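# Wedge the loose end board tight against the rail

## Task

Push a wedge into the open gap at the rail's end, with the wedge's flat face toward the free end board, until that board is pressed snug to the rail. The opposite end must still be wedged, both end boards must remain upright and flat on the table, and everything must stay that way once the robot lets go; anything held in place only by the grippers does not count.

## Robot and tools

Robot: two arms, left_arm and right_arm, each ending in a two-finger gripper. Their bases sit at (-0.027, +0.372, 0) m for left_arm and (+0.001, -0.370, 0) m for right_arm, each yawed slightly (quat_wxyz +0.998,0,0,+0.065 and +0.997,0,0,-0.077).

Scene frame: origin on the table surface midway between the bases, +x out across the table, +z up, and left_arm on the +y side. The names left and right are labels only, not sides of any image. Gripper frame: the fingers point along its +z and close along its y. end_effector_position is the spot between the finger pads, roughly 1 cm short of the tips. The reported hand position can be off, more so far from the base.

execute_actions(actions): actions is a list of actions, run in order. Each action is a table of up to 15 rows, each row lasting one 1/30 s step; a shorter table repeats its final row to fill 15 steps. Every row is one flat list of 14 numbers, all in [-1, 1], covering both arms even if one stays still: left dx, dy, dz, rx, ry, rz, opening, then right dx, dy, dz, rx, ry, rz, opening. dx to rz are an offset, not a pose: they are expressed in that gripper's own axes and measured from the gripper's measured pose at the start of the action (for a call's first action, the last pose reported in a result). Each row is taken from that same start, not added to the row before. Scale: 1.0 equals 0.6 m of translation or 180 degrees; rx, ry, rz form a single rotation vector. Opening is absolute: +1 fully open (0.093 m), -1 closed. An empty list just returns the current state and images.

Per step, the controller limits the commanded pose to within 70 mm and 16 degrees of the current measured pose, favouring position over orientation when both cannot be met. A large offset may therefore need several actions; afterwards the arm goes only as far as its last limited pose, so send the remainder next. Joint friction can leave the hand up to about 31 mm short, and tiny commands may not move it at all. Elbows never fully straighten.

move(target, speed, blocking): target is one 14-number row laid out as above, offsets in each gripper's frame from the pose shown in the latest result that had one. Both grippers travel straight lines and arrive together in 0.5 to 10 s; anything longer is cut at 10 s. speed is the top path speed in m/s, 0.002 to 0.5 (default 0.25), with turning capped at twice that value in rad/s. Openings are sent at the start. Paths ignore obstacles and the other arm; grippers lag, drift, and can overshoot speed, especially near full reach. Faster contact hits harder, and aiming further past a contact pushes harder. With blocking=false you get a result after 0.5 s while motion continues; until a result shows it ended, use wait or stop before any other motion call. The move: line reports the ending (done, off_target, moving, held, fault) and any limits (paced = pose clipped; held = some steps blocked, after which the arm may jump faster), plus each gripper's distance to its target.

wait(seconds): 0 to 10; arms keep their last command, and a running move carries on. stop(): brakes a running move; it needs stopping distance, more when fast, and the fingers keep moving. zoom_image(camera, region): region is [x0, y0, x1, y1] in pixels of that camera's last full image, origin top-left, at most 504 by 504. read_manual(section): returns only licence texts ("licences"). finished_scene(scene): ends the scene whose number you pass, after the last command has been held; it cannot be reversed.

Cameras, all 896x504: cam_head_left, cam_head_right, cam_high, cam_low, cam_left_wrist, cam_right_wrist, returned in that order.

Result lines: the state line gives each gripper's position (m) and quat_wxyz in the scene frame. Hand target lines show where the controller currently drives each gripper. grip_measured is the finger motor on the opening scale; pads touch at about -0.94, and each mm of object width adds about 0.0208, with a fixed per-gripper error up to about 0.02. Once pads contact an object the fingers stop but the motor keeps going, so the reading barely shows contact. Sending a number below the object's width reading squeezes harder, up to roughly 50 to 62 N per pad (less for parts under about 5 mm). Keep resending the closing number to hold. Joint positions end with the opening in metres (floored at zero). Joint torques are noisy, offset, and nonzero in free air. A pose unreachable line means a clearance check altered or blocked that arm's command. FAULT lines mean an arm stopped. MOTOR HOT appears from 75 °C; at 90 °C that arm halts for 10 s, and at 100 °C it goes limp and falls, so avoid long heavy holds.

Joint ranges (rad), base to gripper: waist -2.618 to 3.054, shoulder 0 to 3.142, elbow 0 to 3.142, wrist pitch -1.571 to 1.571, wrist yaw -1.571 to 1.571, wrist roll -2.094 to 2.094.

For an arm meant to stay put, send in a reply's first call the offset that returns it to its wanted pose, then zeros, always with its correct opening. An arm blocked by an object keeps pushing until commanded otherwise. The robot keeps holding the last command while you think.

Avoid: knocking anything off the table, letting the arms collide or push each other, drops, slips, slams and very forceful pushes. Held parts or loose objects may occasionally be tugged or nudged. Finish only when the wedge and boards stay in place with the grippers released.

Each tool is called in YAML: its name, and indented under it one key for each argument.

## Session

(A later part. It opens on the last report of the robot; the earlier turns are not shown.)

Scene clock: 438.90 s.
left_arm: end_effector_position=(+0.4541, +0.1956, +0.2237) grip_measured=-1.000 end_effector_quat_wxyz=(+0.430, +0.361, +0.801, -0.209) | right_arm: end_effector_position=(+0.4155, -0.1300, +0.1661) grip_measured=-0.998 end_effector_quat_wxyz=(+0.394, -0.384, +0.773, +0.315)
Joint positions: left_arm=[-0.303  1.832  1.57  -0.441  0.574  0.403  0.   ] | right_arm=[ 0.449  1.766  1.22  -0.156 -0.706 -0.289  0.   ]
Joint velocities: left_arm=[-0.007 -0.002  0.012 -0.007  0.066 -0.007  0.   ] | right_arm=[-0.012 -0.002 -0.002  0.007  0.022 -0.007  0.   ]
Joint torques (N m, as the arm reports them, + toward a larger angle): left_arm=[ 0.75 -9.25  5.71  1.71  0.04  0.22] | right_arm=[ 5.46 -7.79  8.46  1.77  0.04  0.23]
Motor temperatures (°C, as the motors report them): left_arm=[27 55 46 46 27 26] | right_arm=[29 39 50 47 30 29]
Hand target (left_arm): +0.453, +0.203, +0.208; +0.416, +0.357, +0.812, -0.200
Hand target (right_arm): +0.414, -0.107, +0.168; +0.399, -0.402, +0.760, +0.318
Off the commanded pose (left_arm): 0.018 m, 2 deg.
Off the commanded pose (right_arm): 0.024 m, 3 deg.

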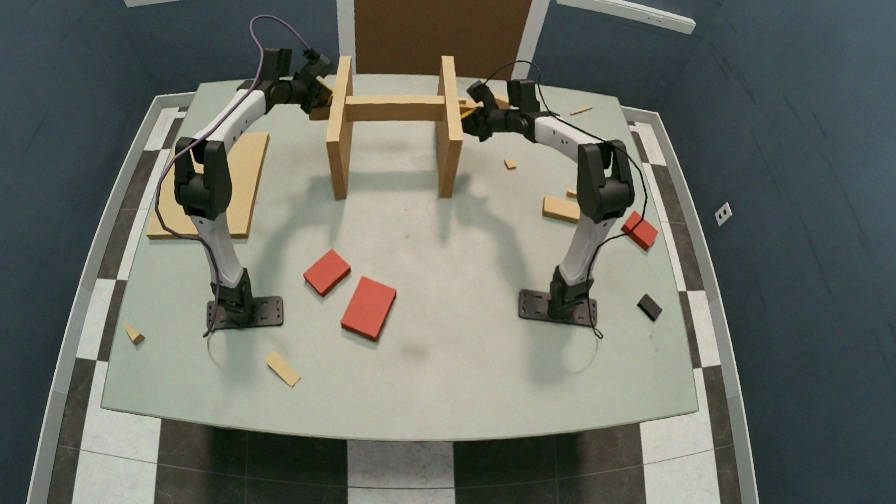

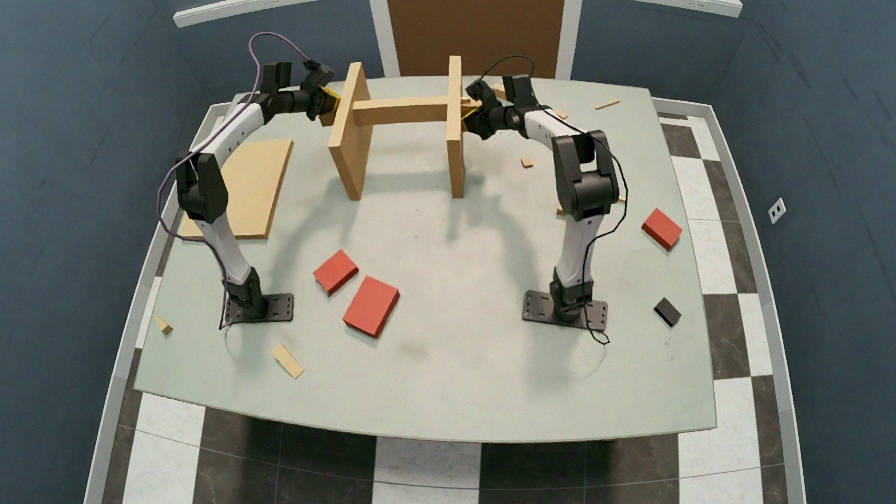

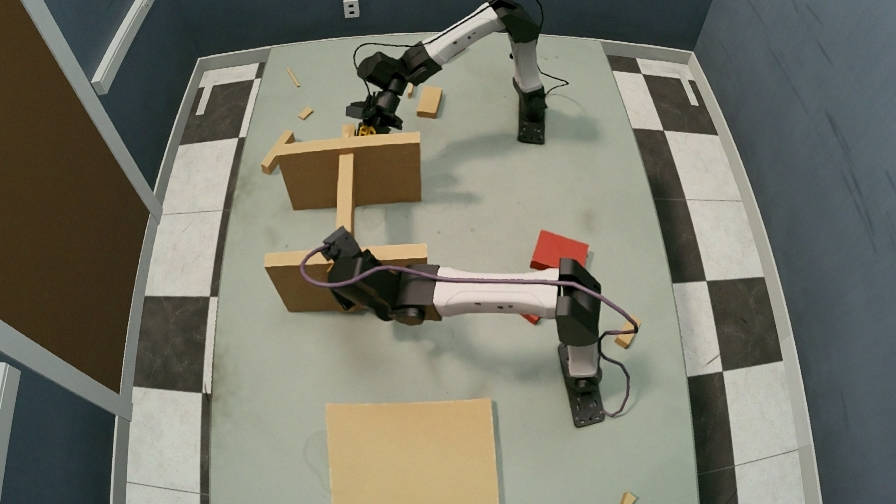

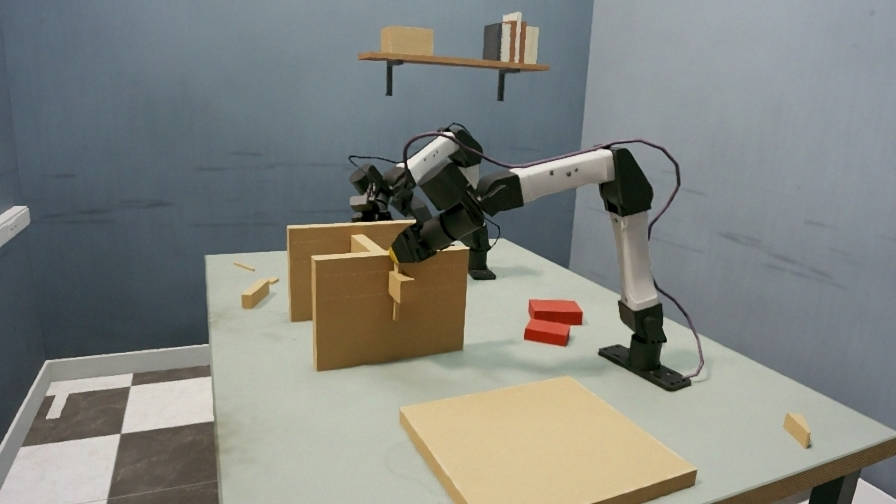

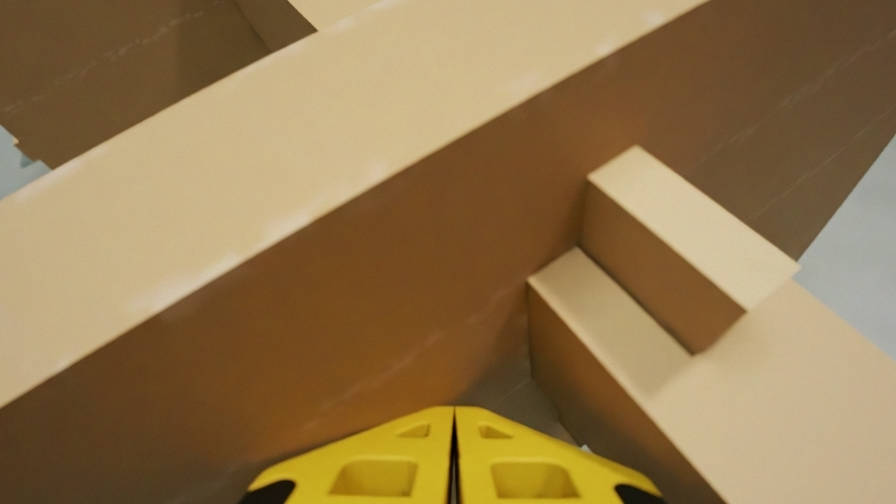

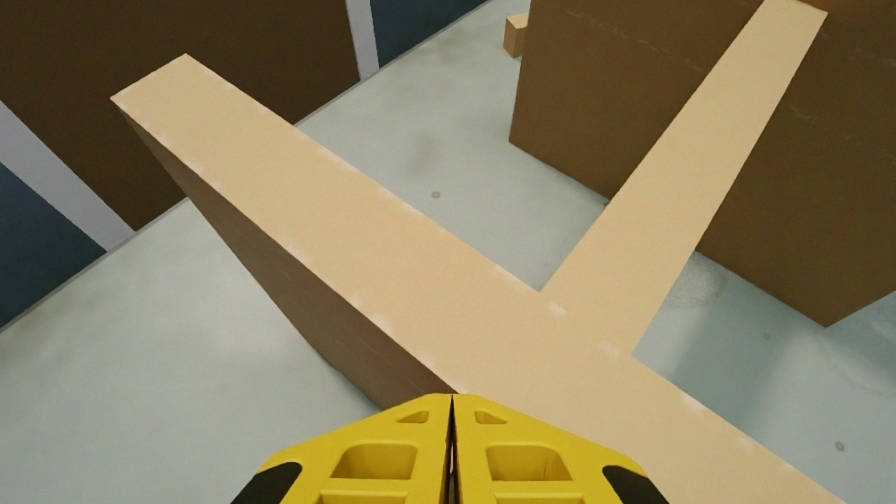

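move:
  target: [-0.045, 0.008, -0.05, 0, 0, 0, -1, 0.0, 0.0, -0.035, 0, 0, 0, -1]
  speed: 0.05

zoom_image:
  camera: "cam_low"
  region: [340, 200, 460, 340]

zoom_image:
  camera: "cam_head_left"
  region: [270, 30, 390, 140]

Scene clock: 446.40 s.
left_arm: end_effector_position=(+0.4494, +0.2024, +0.2494) grip_measured=-1.000 end_effector_quat_wxyz=(+0.417, +0.359, +0.807, -0.213) | right_arm: end_effector_position=(+0.4127, -0.1414, +0.1737) grip_measured=-0.998 end_effector_quat_wxyz=(+0.395, -0.385, +0.774, +0.312)
Joint positions: left_arm=[-0.288  1.832  1.692 -0.599  0.587  0.415  0.   ] | right_arm=[ 0.423  1.736  1.22  -0.2   -0.72  -0.314  0.   ]
Joint velocities: left_arm=[-0.007  0.022 -0.012  0.007 -0.081 -0.022  0.   ] | right_arm=[-0.002  0.012  0.002 -0.139  0.022 -0.007  0.   ]
Joint torques (N m, as the arm reports them, + toward a larger angle): left_arm=[  0.88 -10.32   9.77   1.67   0.29   0.2 ] | right_arm=[ -0.69 -10.95   5.68   1.41  -0.26   0.08]
Motor temperatures (°C, as the motors report them): left_arm=[27 55 46 46 27 26] | right_arm=[29 39 51 48 30 29]
Hand target (left_arm): +0.451, +0.207, +0.262; +0.430, +0.361, +0.801, -0.209
Hand target (right_arm): +0.408, -0.146, +0.176; +0.394, -0.384, +0.773, +0.315
Off the commanded pose (left_arm): 0.014 m, 2 deg.
Off the commanded pose (right_arm): 0.008 m, 0 deg.
move: off_target (left_arm)

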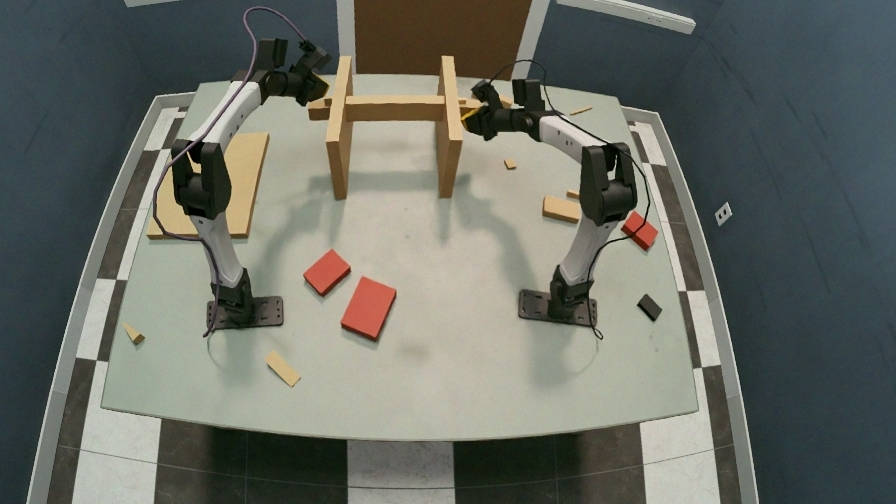

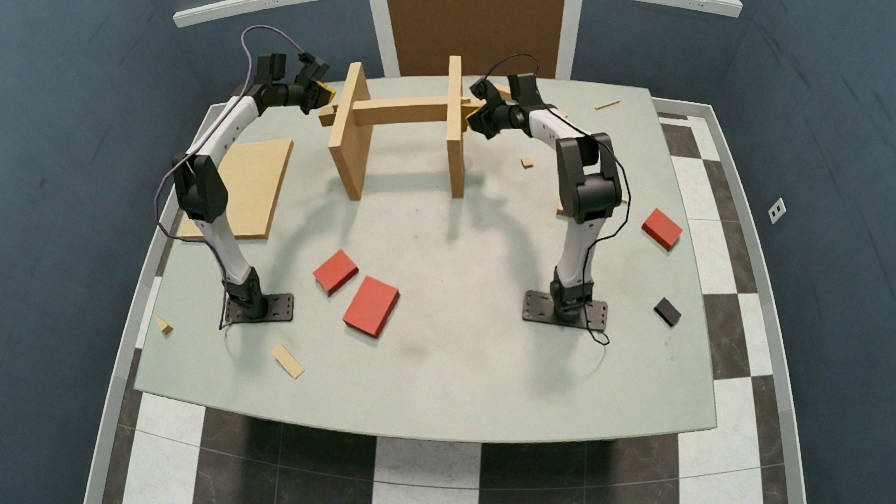

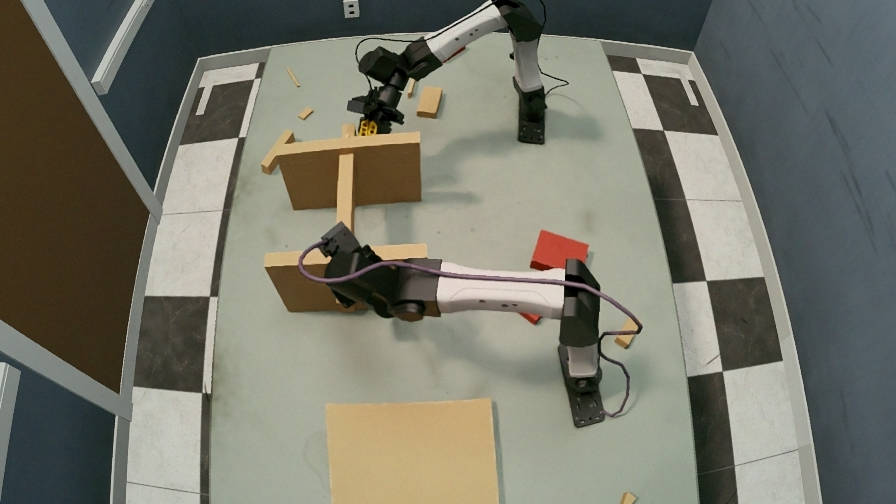

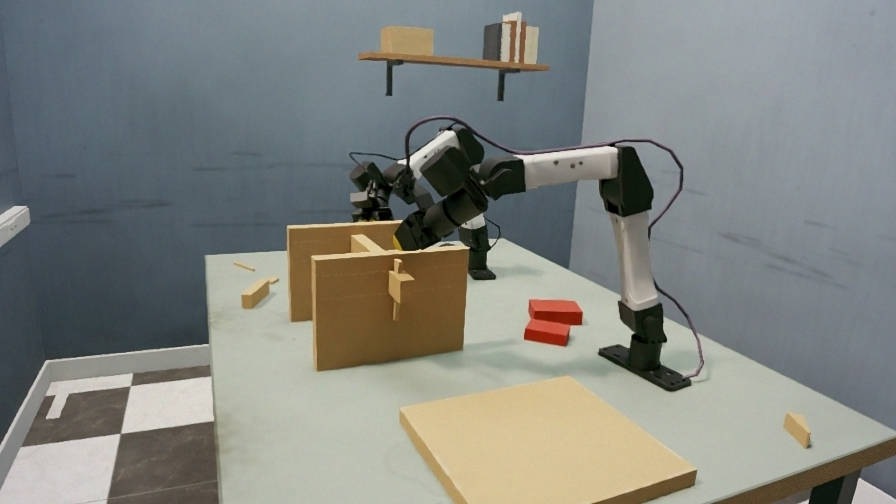

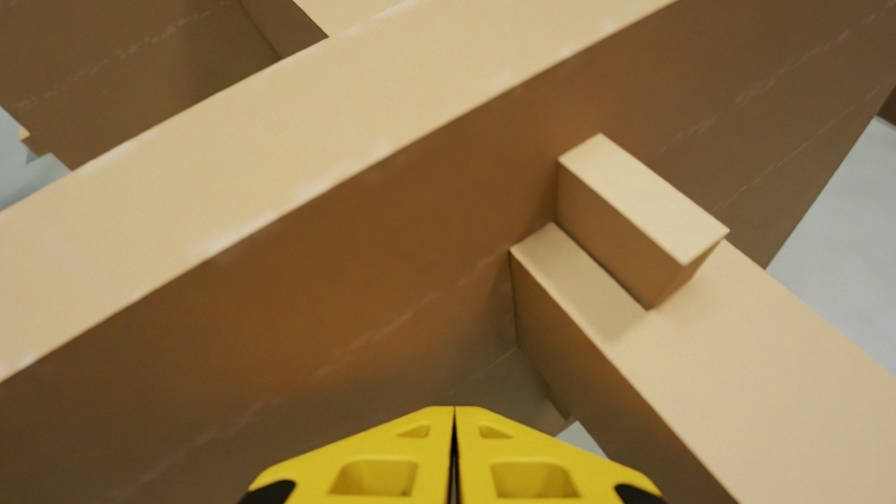

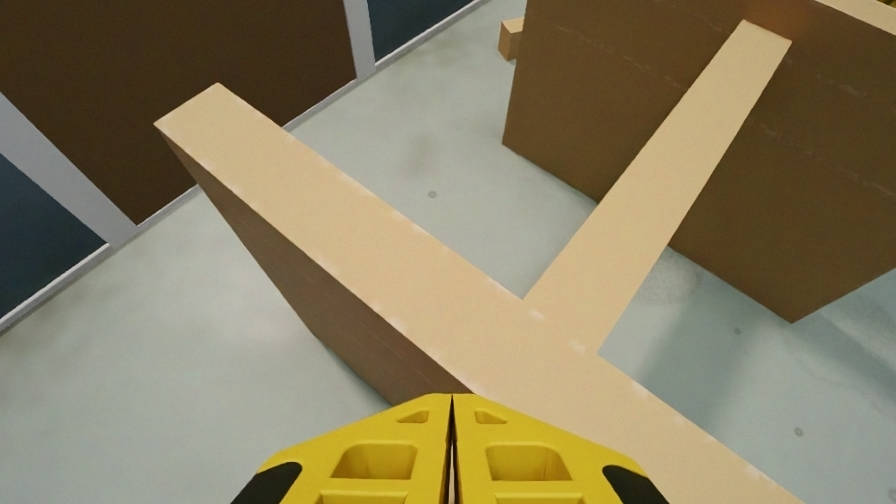

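Region (340, 200, 460, 340) of cam_low's 896x504 image, scaled by 3.600, with more detail than that image has; it fills the left 432 columns of this view, and the rest is white.

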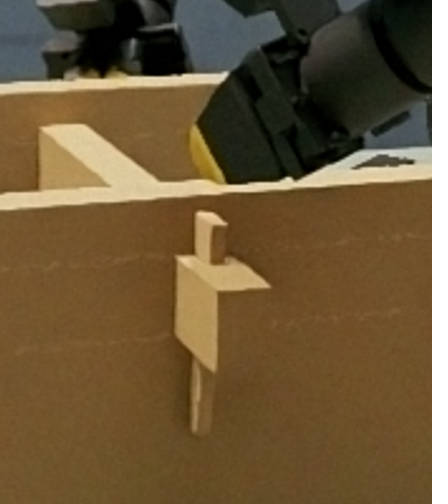

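Region (270, 30, 390, 140) of cam_head_left's 896x504 image, scaled by 4.200, with more detail than that image has; it fills the top 462 rows of this view, and the rest is white.

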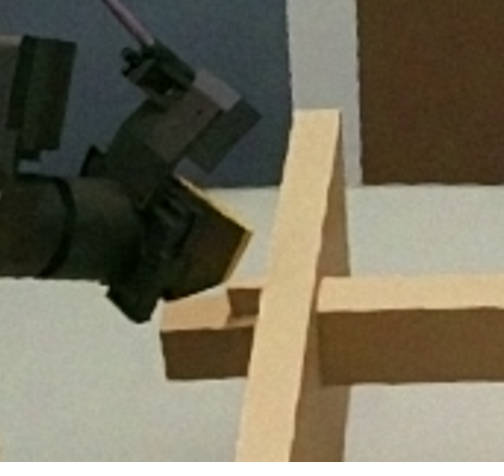

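zoom_image:
  camera: "cam_head_left"
  region: [300, 50, 480, 210]

zoom_image:
  camera: "cam_head_right"
  region: [310, 50, 490, 210]

Region (300, 50, 480, 210) of cam_head_left's 896x504 image, scaled by 2.800, with more detail than that image has.

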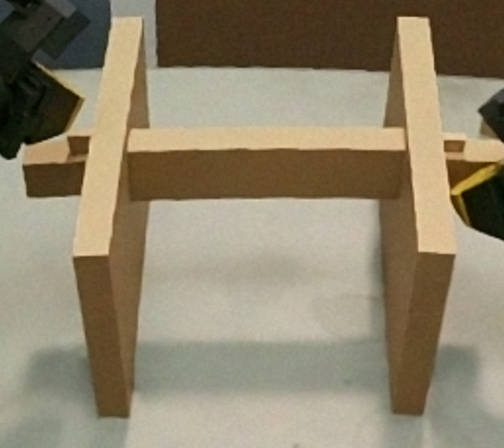

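Region (310, 50, 490, 210) of cam_head_right's 896x504 image, scaled by 2.800, with more detail than that image has.

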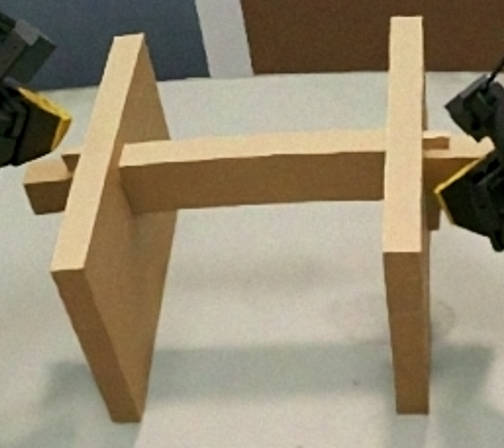

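move:
  target: [0.0581, 0.0156, 0.0468, 0, 0, 0, -1, 0, 0, 0, 0, 0, 0, -1]
  speed: 0.02

zoom_image:
  camera: "cam_low"
  region: [340, 200, 460, 340]

zoom_image:
  camera: "cam_head_left"
  region: [270, 30, 390, 140]

Scene clock: 494.40 s.
left_arm: end_effector_position=(+0.4542, +0.2003, +0.2245) grip_measured=-1.000 end_effector_quat_wxyz=(+0.431, +0.363, +0.798, -0.213) | right_arm: end_effector_position=(+0.4126, -0.1414, +0.1737) grip_measured=-0.998 end_effector_quat_wxyz=(+0.395, -0.385, +0.774, +0.312)
Joint positions: left_arm=[-0.288  1.832  1.571 -0.446  0.597  0.415  0.   ] | right_arm=[ 0.423  1.736  1.22  -0.2   -0.721 -0.314  0.   ]
Joint velocities: left_arm=[-0.017 -0.007 -0.017 -0.081  0.007 -0.007  0.   ] | right_arm=[-0.012  0.007 -0.007 -0.037 -0.007  0.007  0.   ]
Joint torques (N m, as the arm reports them, + toward a larger angle): left_arm=[ 0.78 -7.42  6.37  1.81  0.14  0.2 ] | right_arm=[ 0.41 -9.3   6.9   1.5  -0.12  0.14]
Motor temperatures (°C, as the motors report them): left_arm=[27 58 52 46 27 26] | right_arm=[28 43 48 46 30 29]
Hand target (left_arm): +0.457, +0.205, +0.205; +0.417, +0.359, +0.807, -0.213
Hand target (right_arm): +0.413, -0.141, +0.174; +0.395, -0.385, +0.773, +0.312
Off the commanded pose (left_arm): 0.021 m, 2 deg.
Off the commanded pose (right_arm): 0.000 m, 0 deg.
move: off_target (left_arm)

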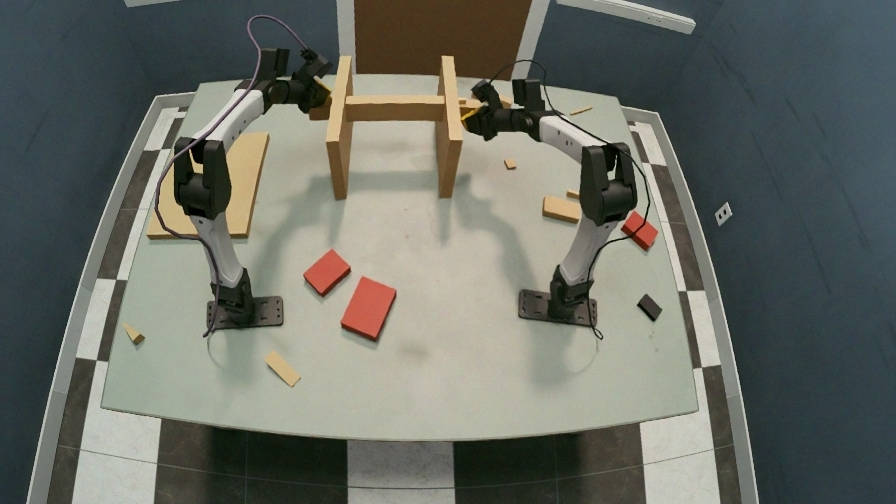

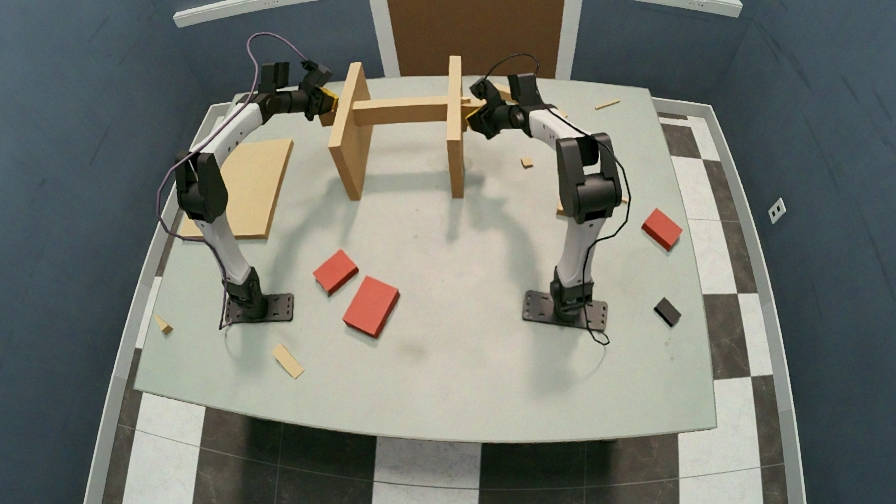

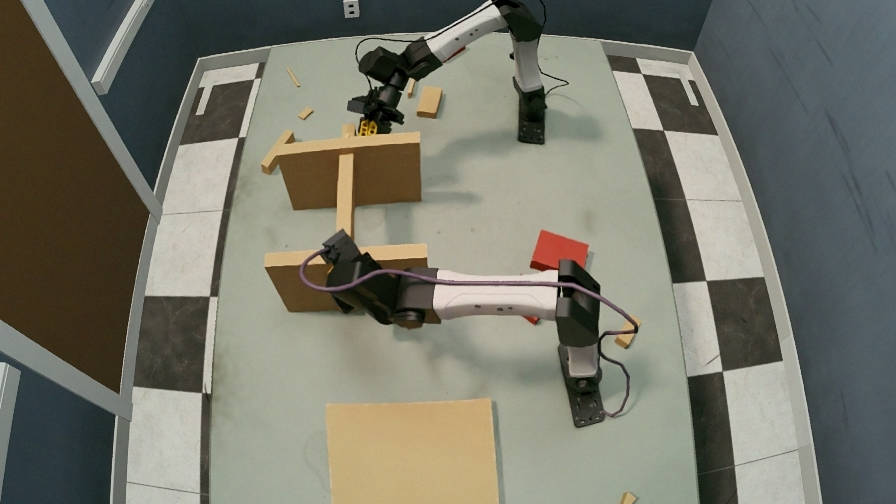

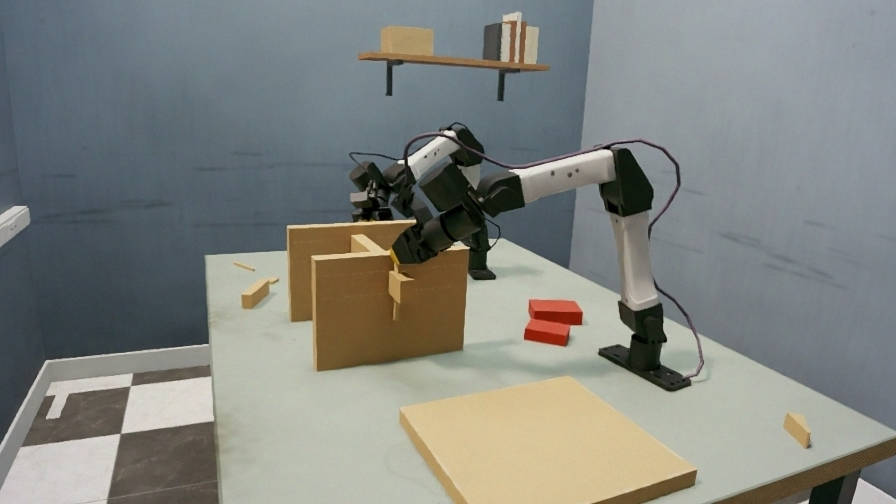

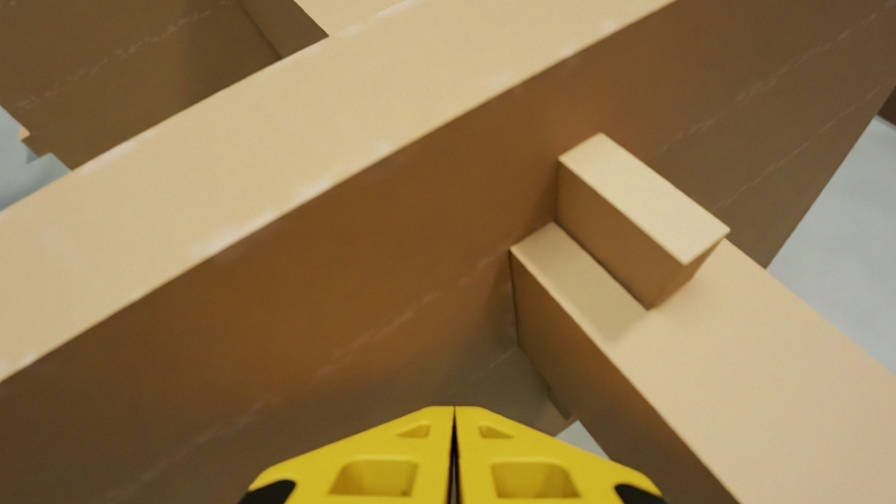

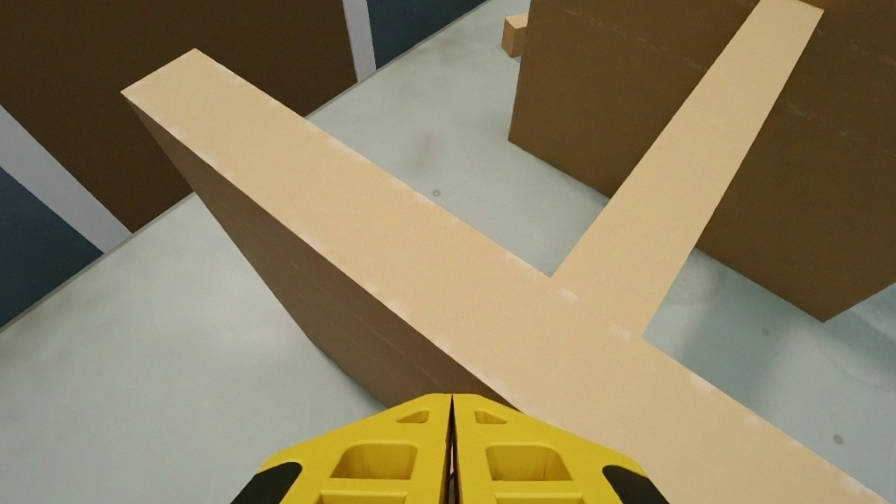

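Region (340, 200, 460, 340) of cam_low's 896x504 image, scaled by 3.600, with more detail than that image has; it fills the left 432 columns of this view, and the rest is white.

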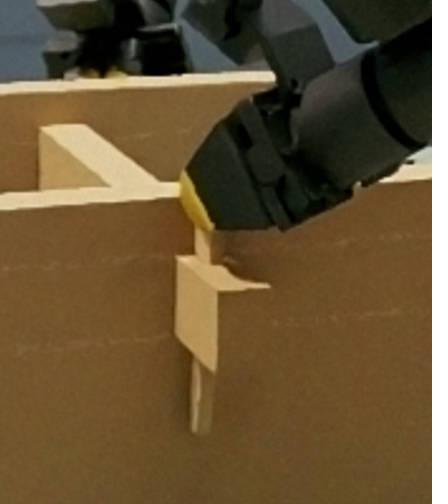

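Region (270, 30, 390, 140) of cam_head_left's 896x504 image, scaled by 4.200, with more detail than that image has; it fills the top 462 rows of this view, and the rest is white.

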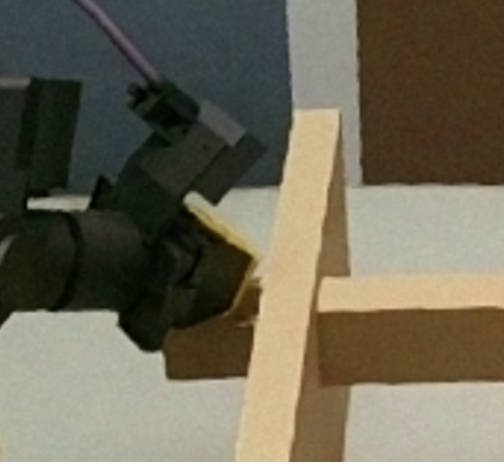

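execute_actions:
  actions:
    - [[0.0289,0.0082,0.0174,0,0.011,0,-1,0,0,0,0,0,0,-1],[0.0282,0.0063,0.0196,0,0.011,0,-1,0,0,0,0,0,0,-1],[0.0274,0.0043,0.0219,0,0.011,0,-1,0,0,0,0,0,0,-1],[0.0267,0.0024,0.0241,0,0.011,0,-1,0,0,0,0,0,0,-1],[0.0260,0.0005,0.0264,0,0.011,0,-1,0,0,0,0,0,0,-1],[0.0253,-0.0014,0.0287,0,0.011,0,-1,0,0,0,0,0,0,-1],[0.0246,-0.0033,0.0309,0,0.011,0,-1,0,0,0,0,0,0,-1],[0.0238,-0.0053,0.0332,0,0.011,0,-1,0,0,0,0,0,0,-1],[0.0231,-0.0072,0.0354,0,0.011,0,-1,0,0,0,0,0,0,-1],[0.0224,-0.0091,0.0377,0,0.011,0,-1,0,0,0,0,0,0,-1],[0.0217,-0.0110,0.0400,0,0.011,0,-1,0,0,0,0,0,0,-1],[0.0210,-0.0129,0.0422,0,0.011,0,-1,0,0,0,0,0,0,-1],[0.0202,-0.0149,0.0445,0,0.011,0,-1,0,0,0,0,0,0,-1],[0.0195,-0.0168,0.0467,0,0.011,0,-1,0,0,0,0,0,0,-1],[0.0188,-0.0187,0.0490,0,0.011,0,-1,0,0,0,0,0,0,-1]]

wait:
  seconds: 1

zoom_image:
  camera: "cam_low"
  region: [340, 200, 460, 340]

zoom_image:
  camera: "cam_head_left"
  region: [270, 30, 390, 140]

Scene clock: 507.03 s.
left_arm: end_effector_position=(+0.4590, +0.1946, +0.2231) grip_measured=-1.000 end_effector_quat_wxyz=(+0.438, +0.365, +0.797, -0.199) | right_arm: end_effector_position=(+0.4126, -0.1414, +0.1737) grip_measured=-0.998 end_effector_quat_wxyz=(+0.395, -0.385, +0.774, +0.312)
Joint positions: left_arm=[-0.308  1.84   1.57  -0.416  0.558  0.413  0.   ] | right_arm=[ 0.423  1.736  1.22  -0.2   -0.721 -0.314  0.   ]
Joint velocities: left_arm=[-0.032  0.002  0.002 -0.081 -0.168 -0.095  0.   ] | right_arm=[-0.002 -0.012 -0.012 -0.051 -0.007  0.037  0.   ]
Joint torques (N m, as the arm reports them, + toward a larger angle): left_arm=[-2.12 -7.1   6.43  1.89  0.14 -0.06] | right_arm=[ 0.41 -9.3   6.91  1.5  -0.13  0.13]
Motor temperatures (°C, as the motors report them): left_arm=[27 56 50 46 27 26] | right_arm=[28 43 49 46 30 29]
Hand target (left_arm): +0.456, +0.179, +0.200; +0.416, +0.367, +0.806, -0.206
Hand target (right_arm): +0.413, -0.141, +0.174; +0.395, -0.385, +0.774, +0.312
Off the commanded pose (left_arm): 0.029 m, 3 deg.
Off the commanded pose (right_arm): 0.000 m, 0 deg.

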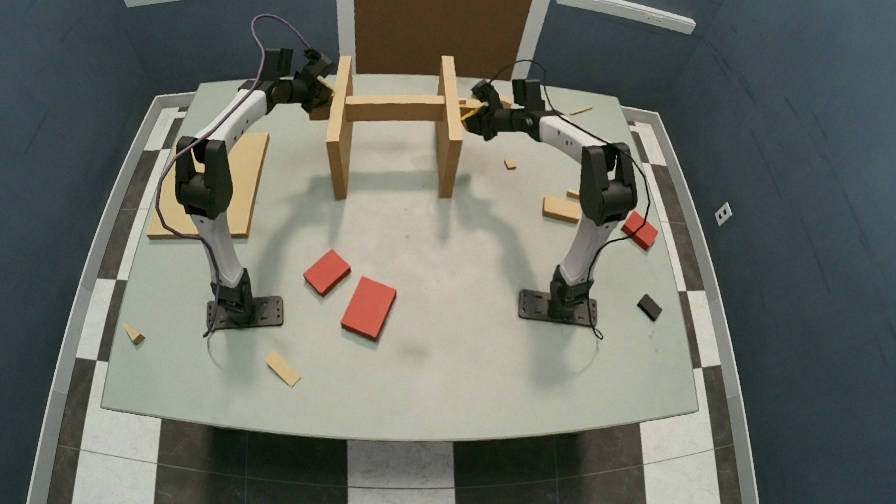

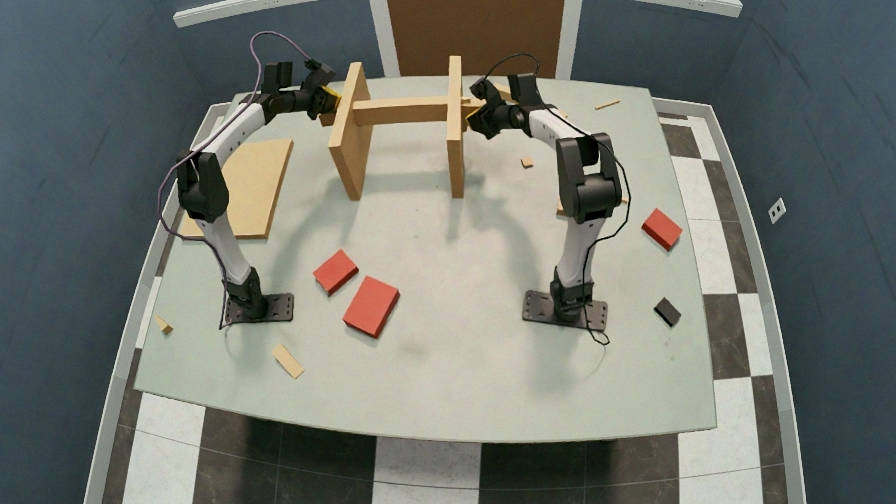

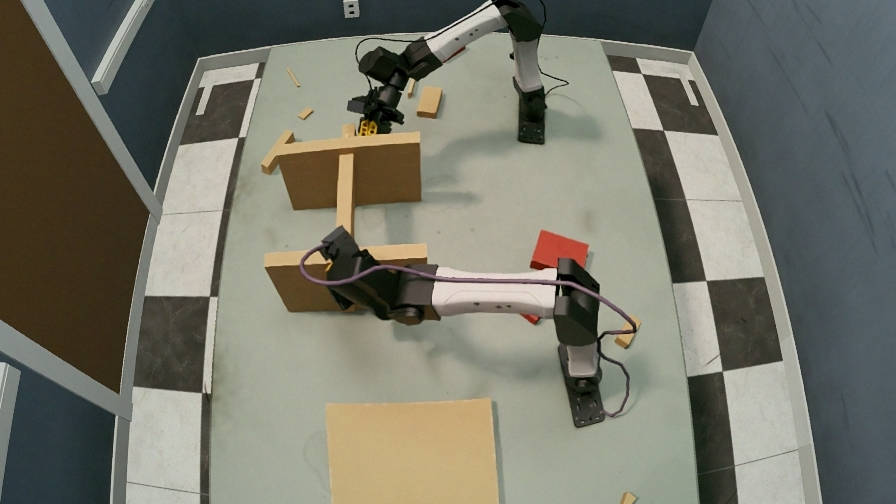

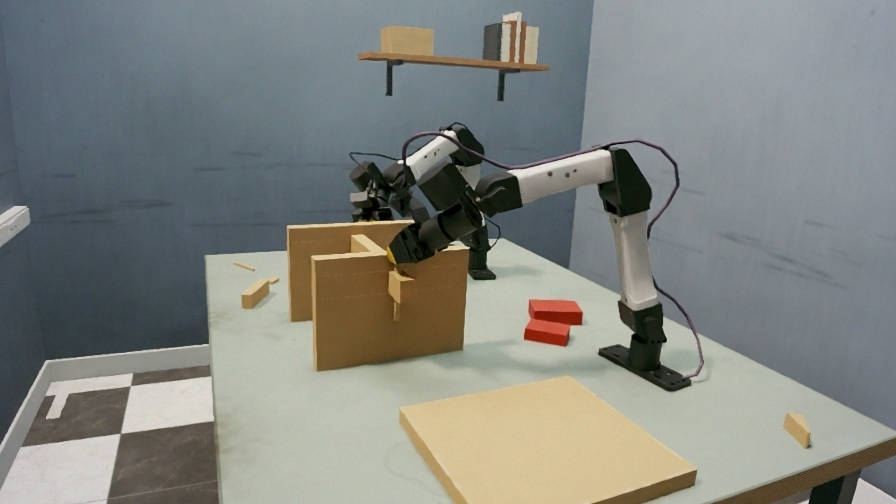

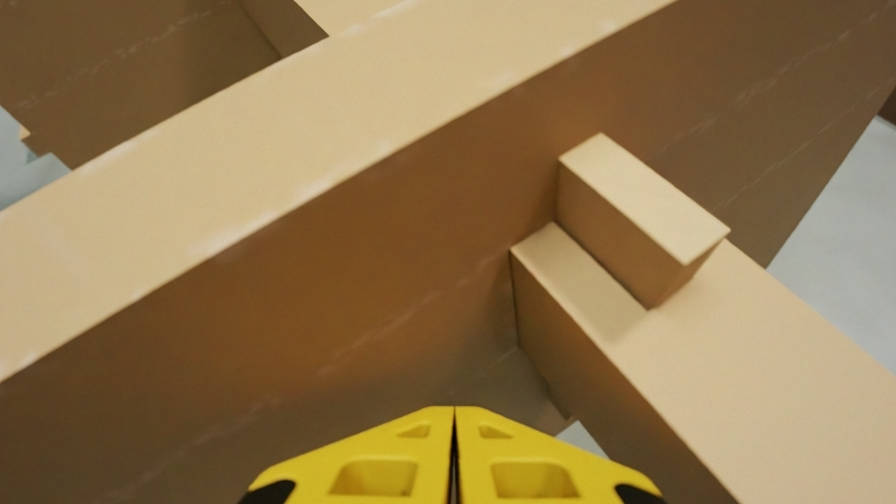

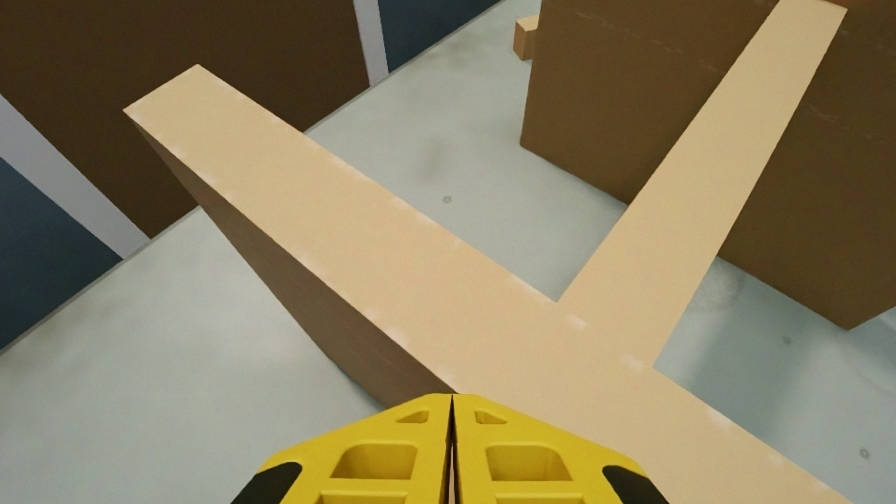

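Scene clock: 508.03 s.
left_arm: end_effector_position=(+0.4595, +0.1945, +0.2227) grip_measured=-1.000 end_effector_quat_wxyz=(+0.437, +0.361, +0.800, -0.198) | right_arm: end_effector_position=(+0.4126, -0.1414, +0.1737) grip_measured=-0.998 end_effector_quat_wxyz=(+0.395, -0.385, +0.774, +0.312)
Joint positions: left_arm=[-0.31   1.84   1.57  -0.416  0.55   0.403  0.   ] | right_arm=[ 0.423  1.736  1.22  -0.2   -0.721 -0.314  0.   ]
Joint velocities: left_arm=[-0.017 -0.007  0.007  0.066  0.022  0.022  0.   ] | right_arm=[-0.002 -0.002  0.007 -0.037 -0.051  0.007  0.   ]
Joint torques (N m, as the arm reports them, + toward a larger angle): left_arm=[-2.11 -7.1   6.45  1.93  0.1  -0.01] | right_arm=[ 0.4  -9.3   6.88  1.5  -0.13  0.13]
Motor temperatures (°C, as the motors report them): left_arm=[27 56 50 46 27 26] | right_arm=[28 43 49 46 30 29]
Hand target (left_arm): +0.456, +0.180, +0.200; +0.416, +0.367, +0.806, -0.206
Hand target (right_arm): +0.413, -0.141, +0.174; +0.395, -0.385, +0.774, +0.312
Off the commanded pose (left_arm): 0.028 m, 3 deg.
Off the commanded pose (right_arm): 0.000 m, 0 deg.
wait: 1.00 s; at rest by 0.17 s

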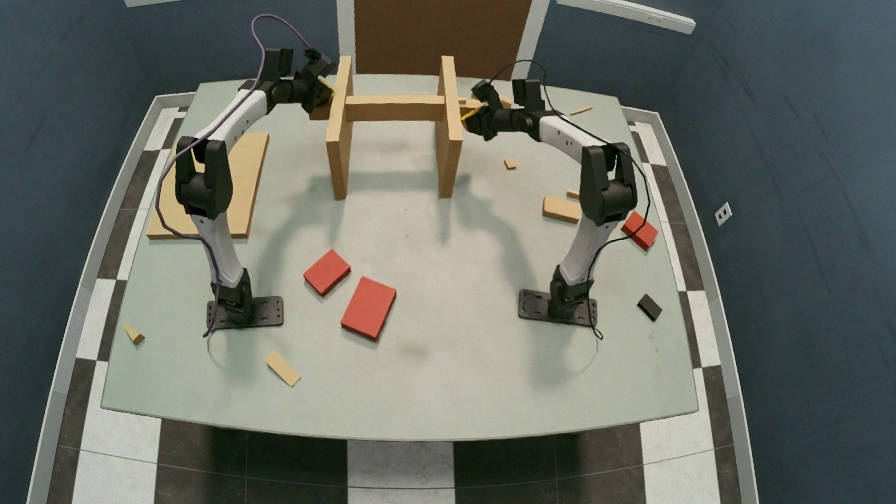

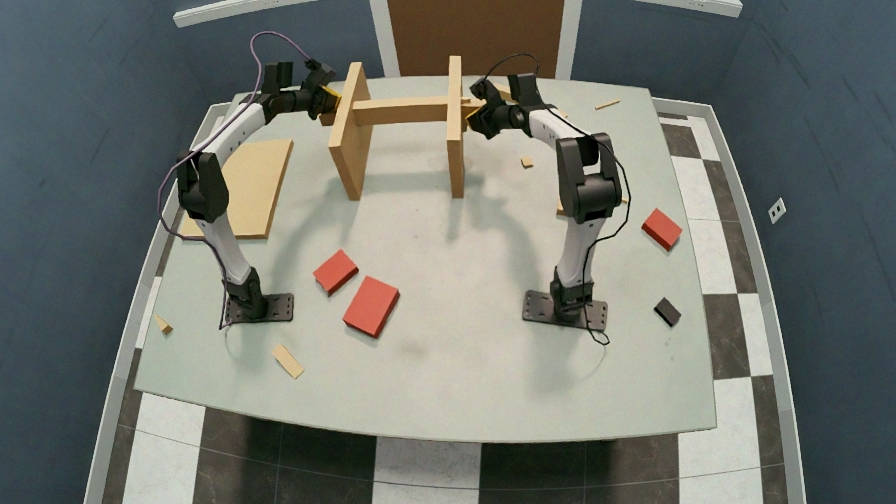

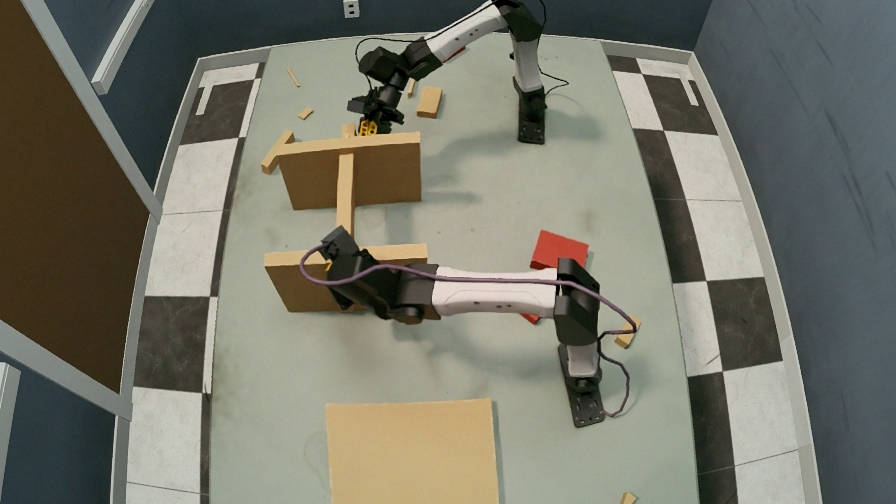

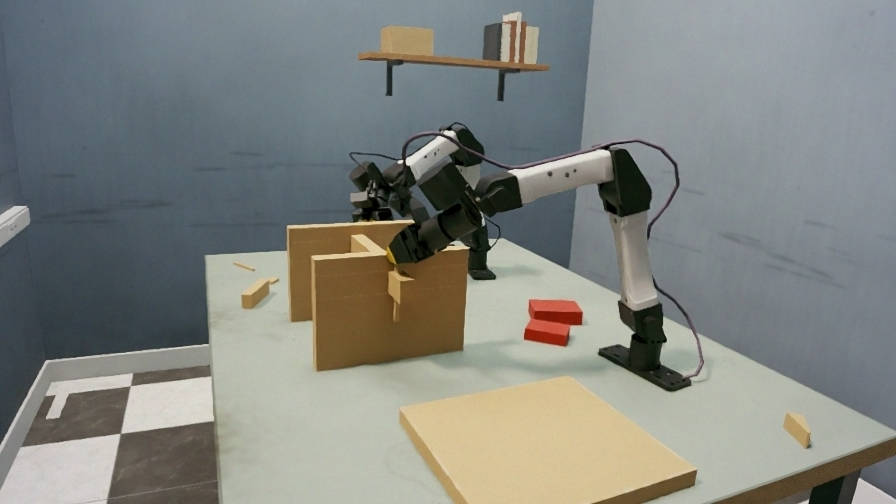

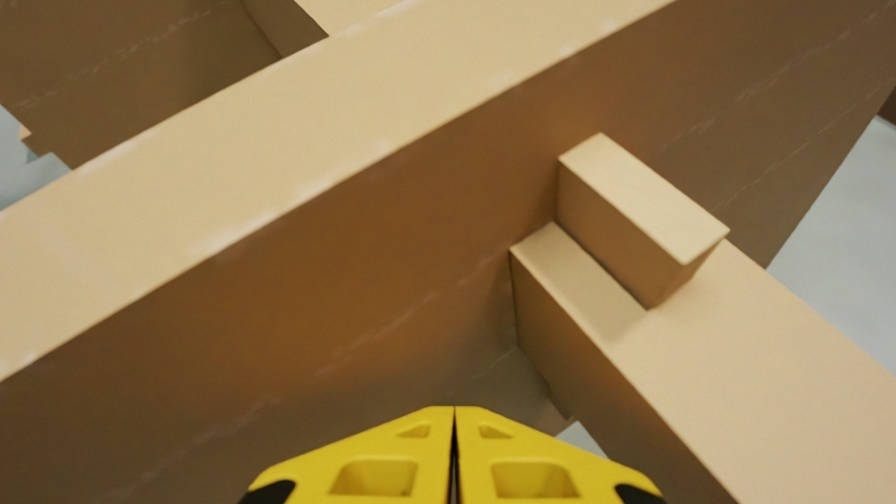

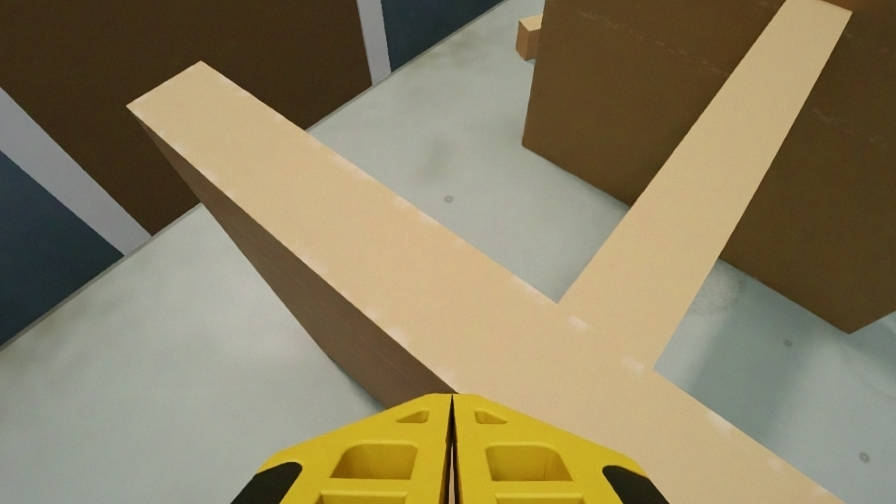

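Region (340, 200, 460, 340) of cam_low's 896x504 image, scaled by 3.600, with more detail than that image has; it fills the left 432 columns of this view, and the rest is white.

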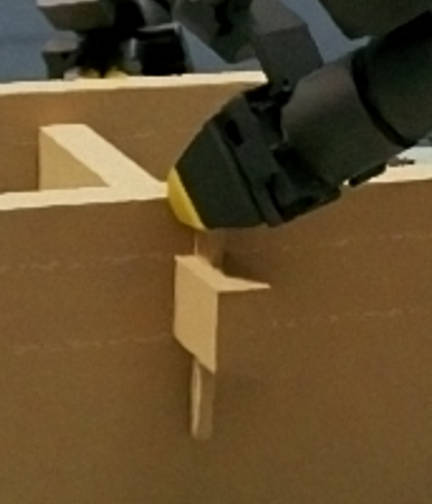

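Region (270, 30, 390, 140) of cam_head_left's 896x504 image, scaled by 4.200, with more detail than that image has; it fills the top 462 rows of this view, and the rest is white.

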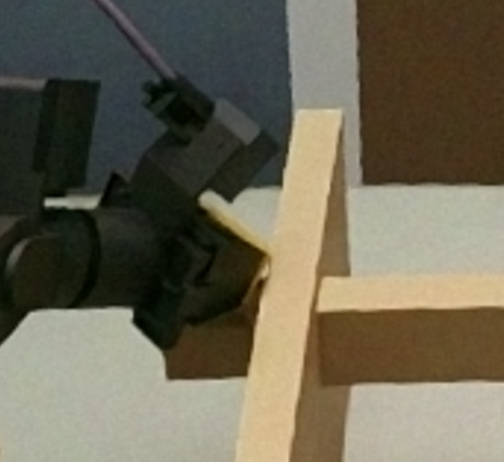

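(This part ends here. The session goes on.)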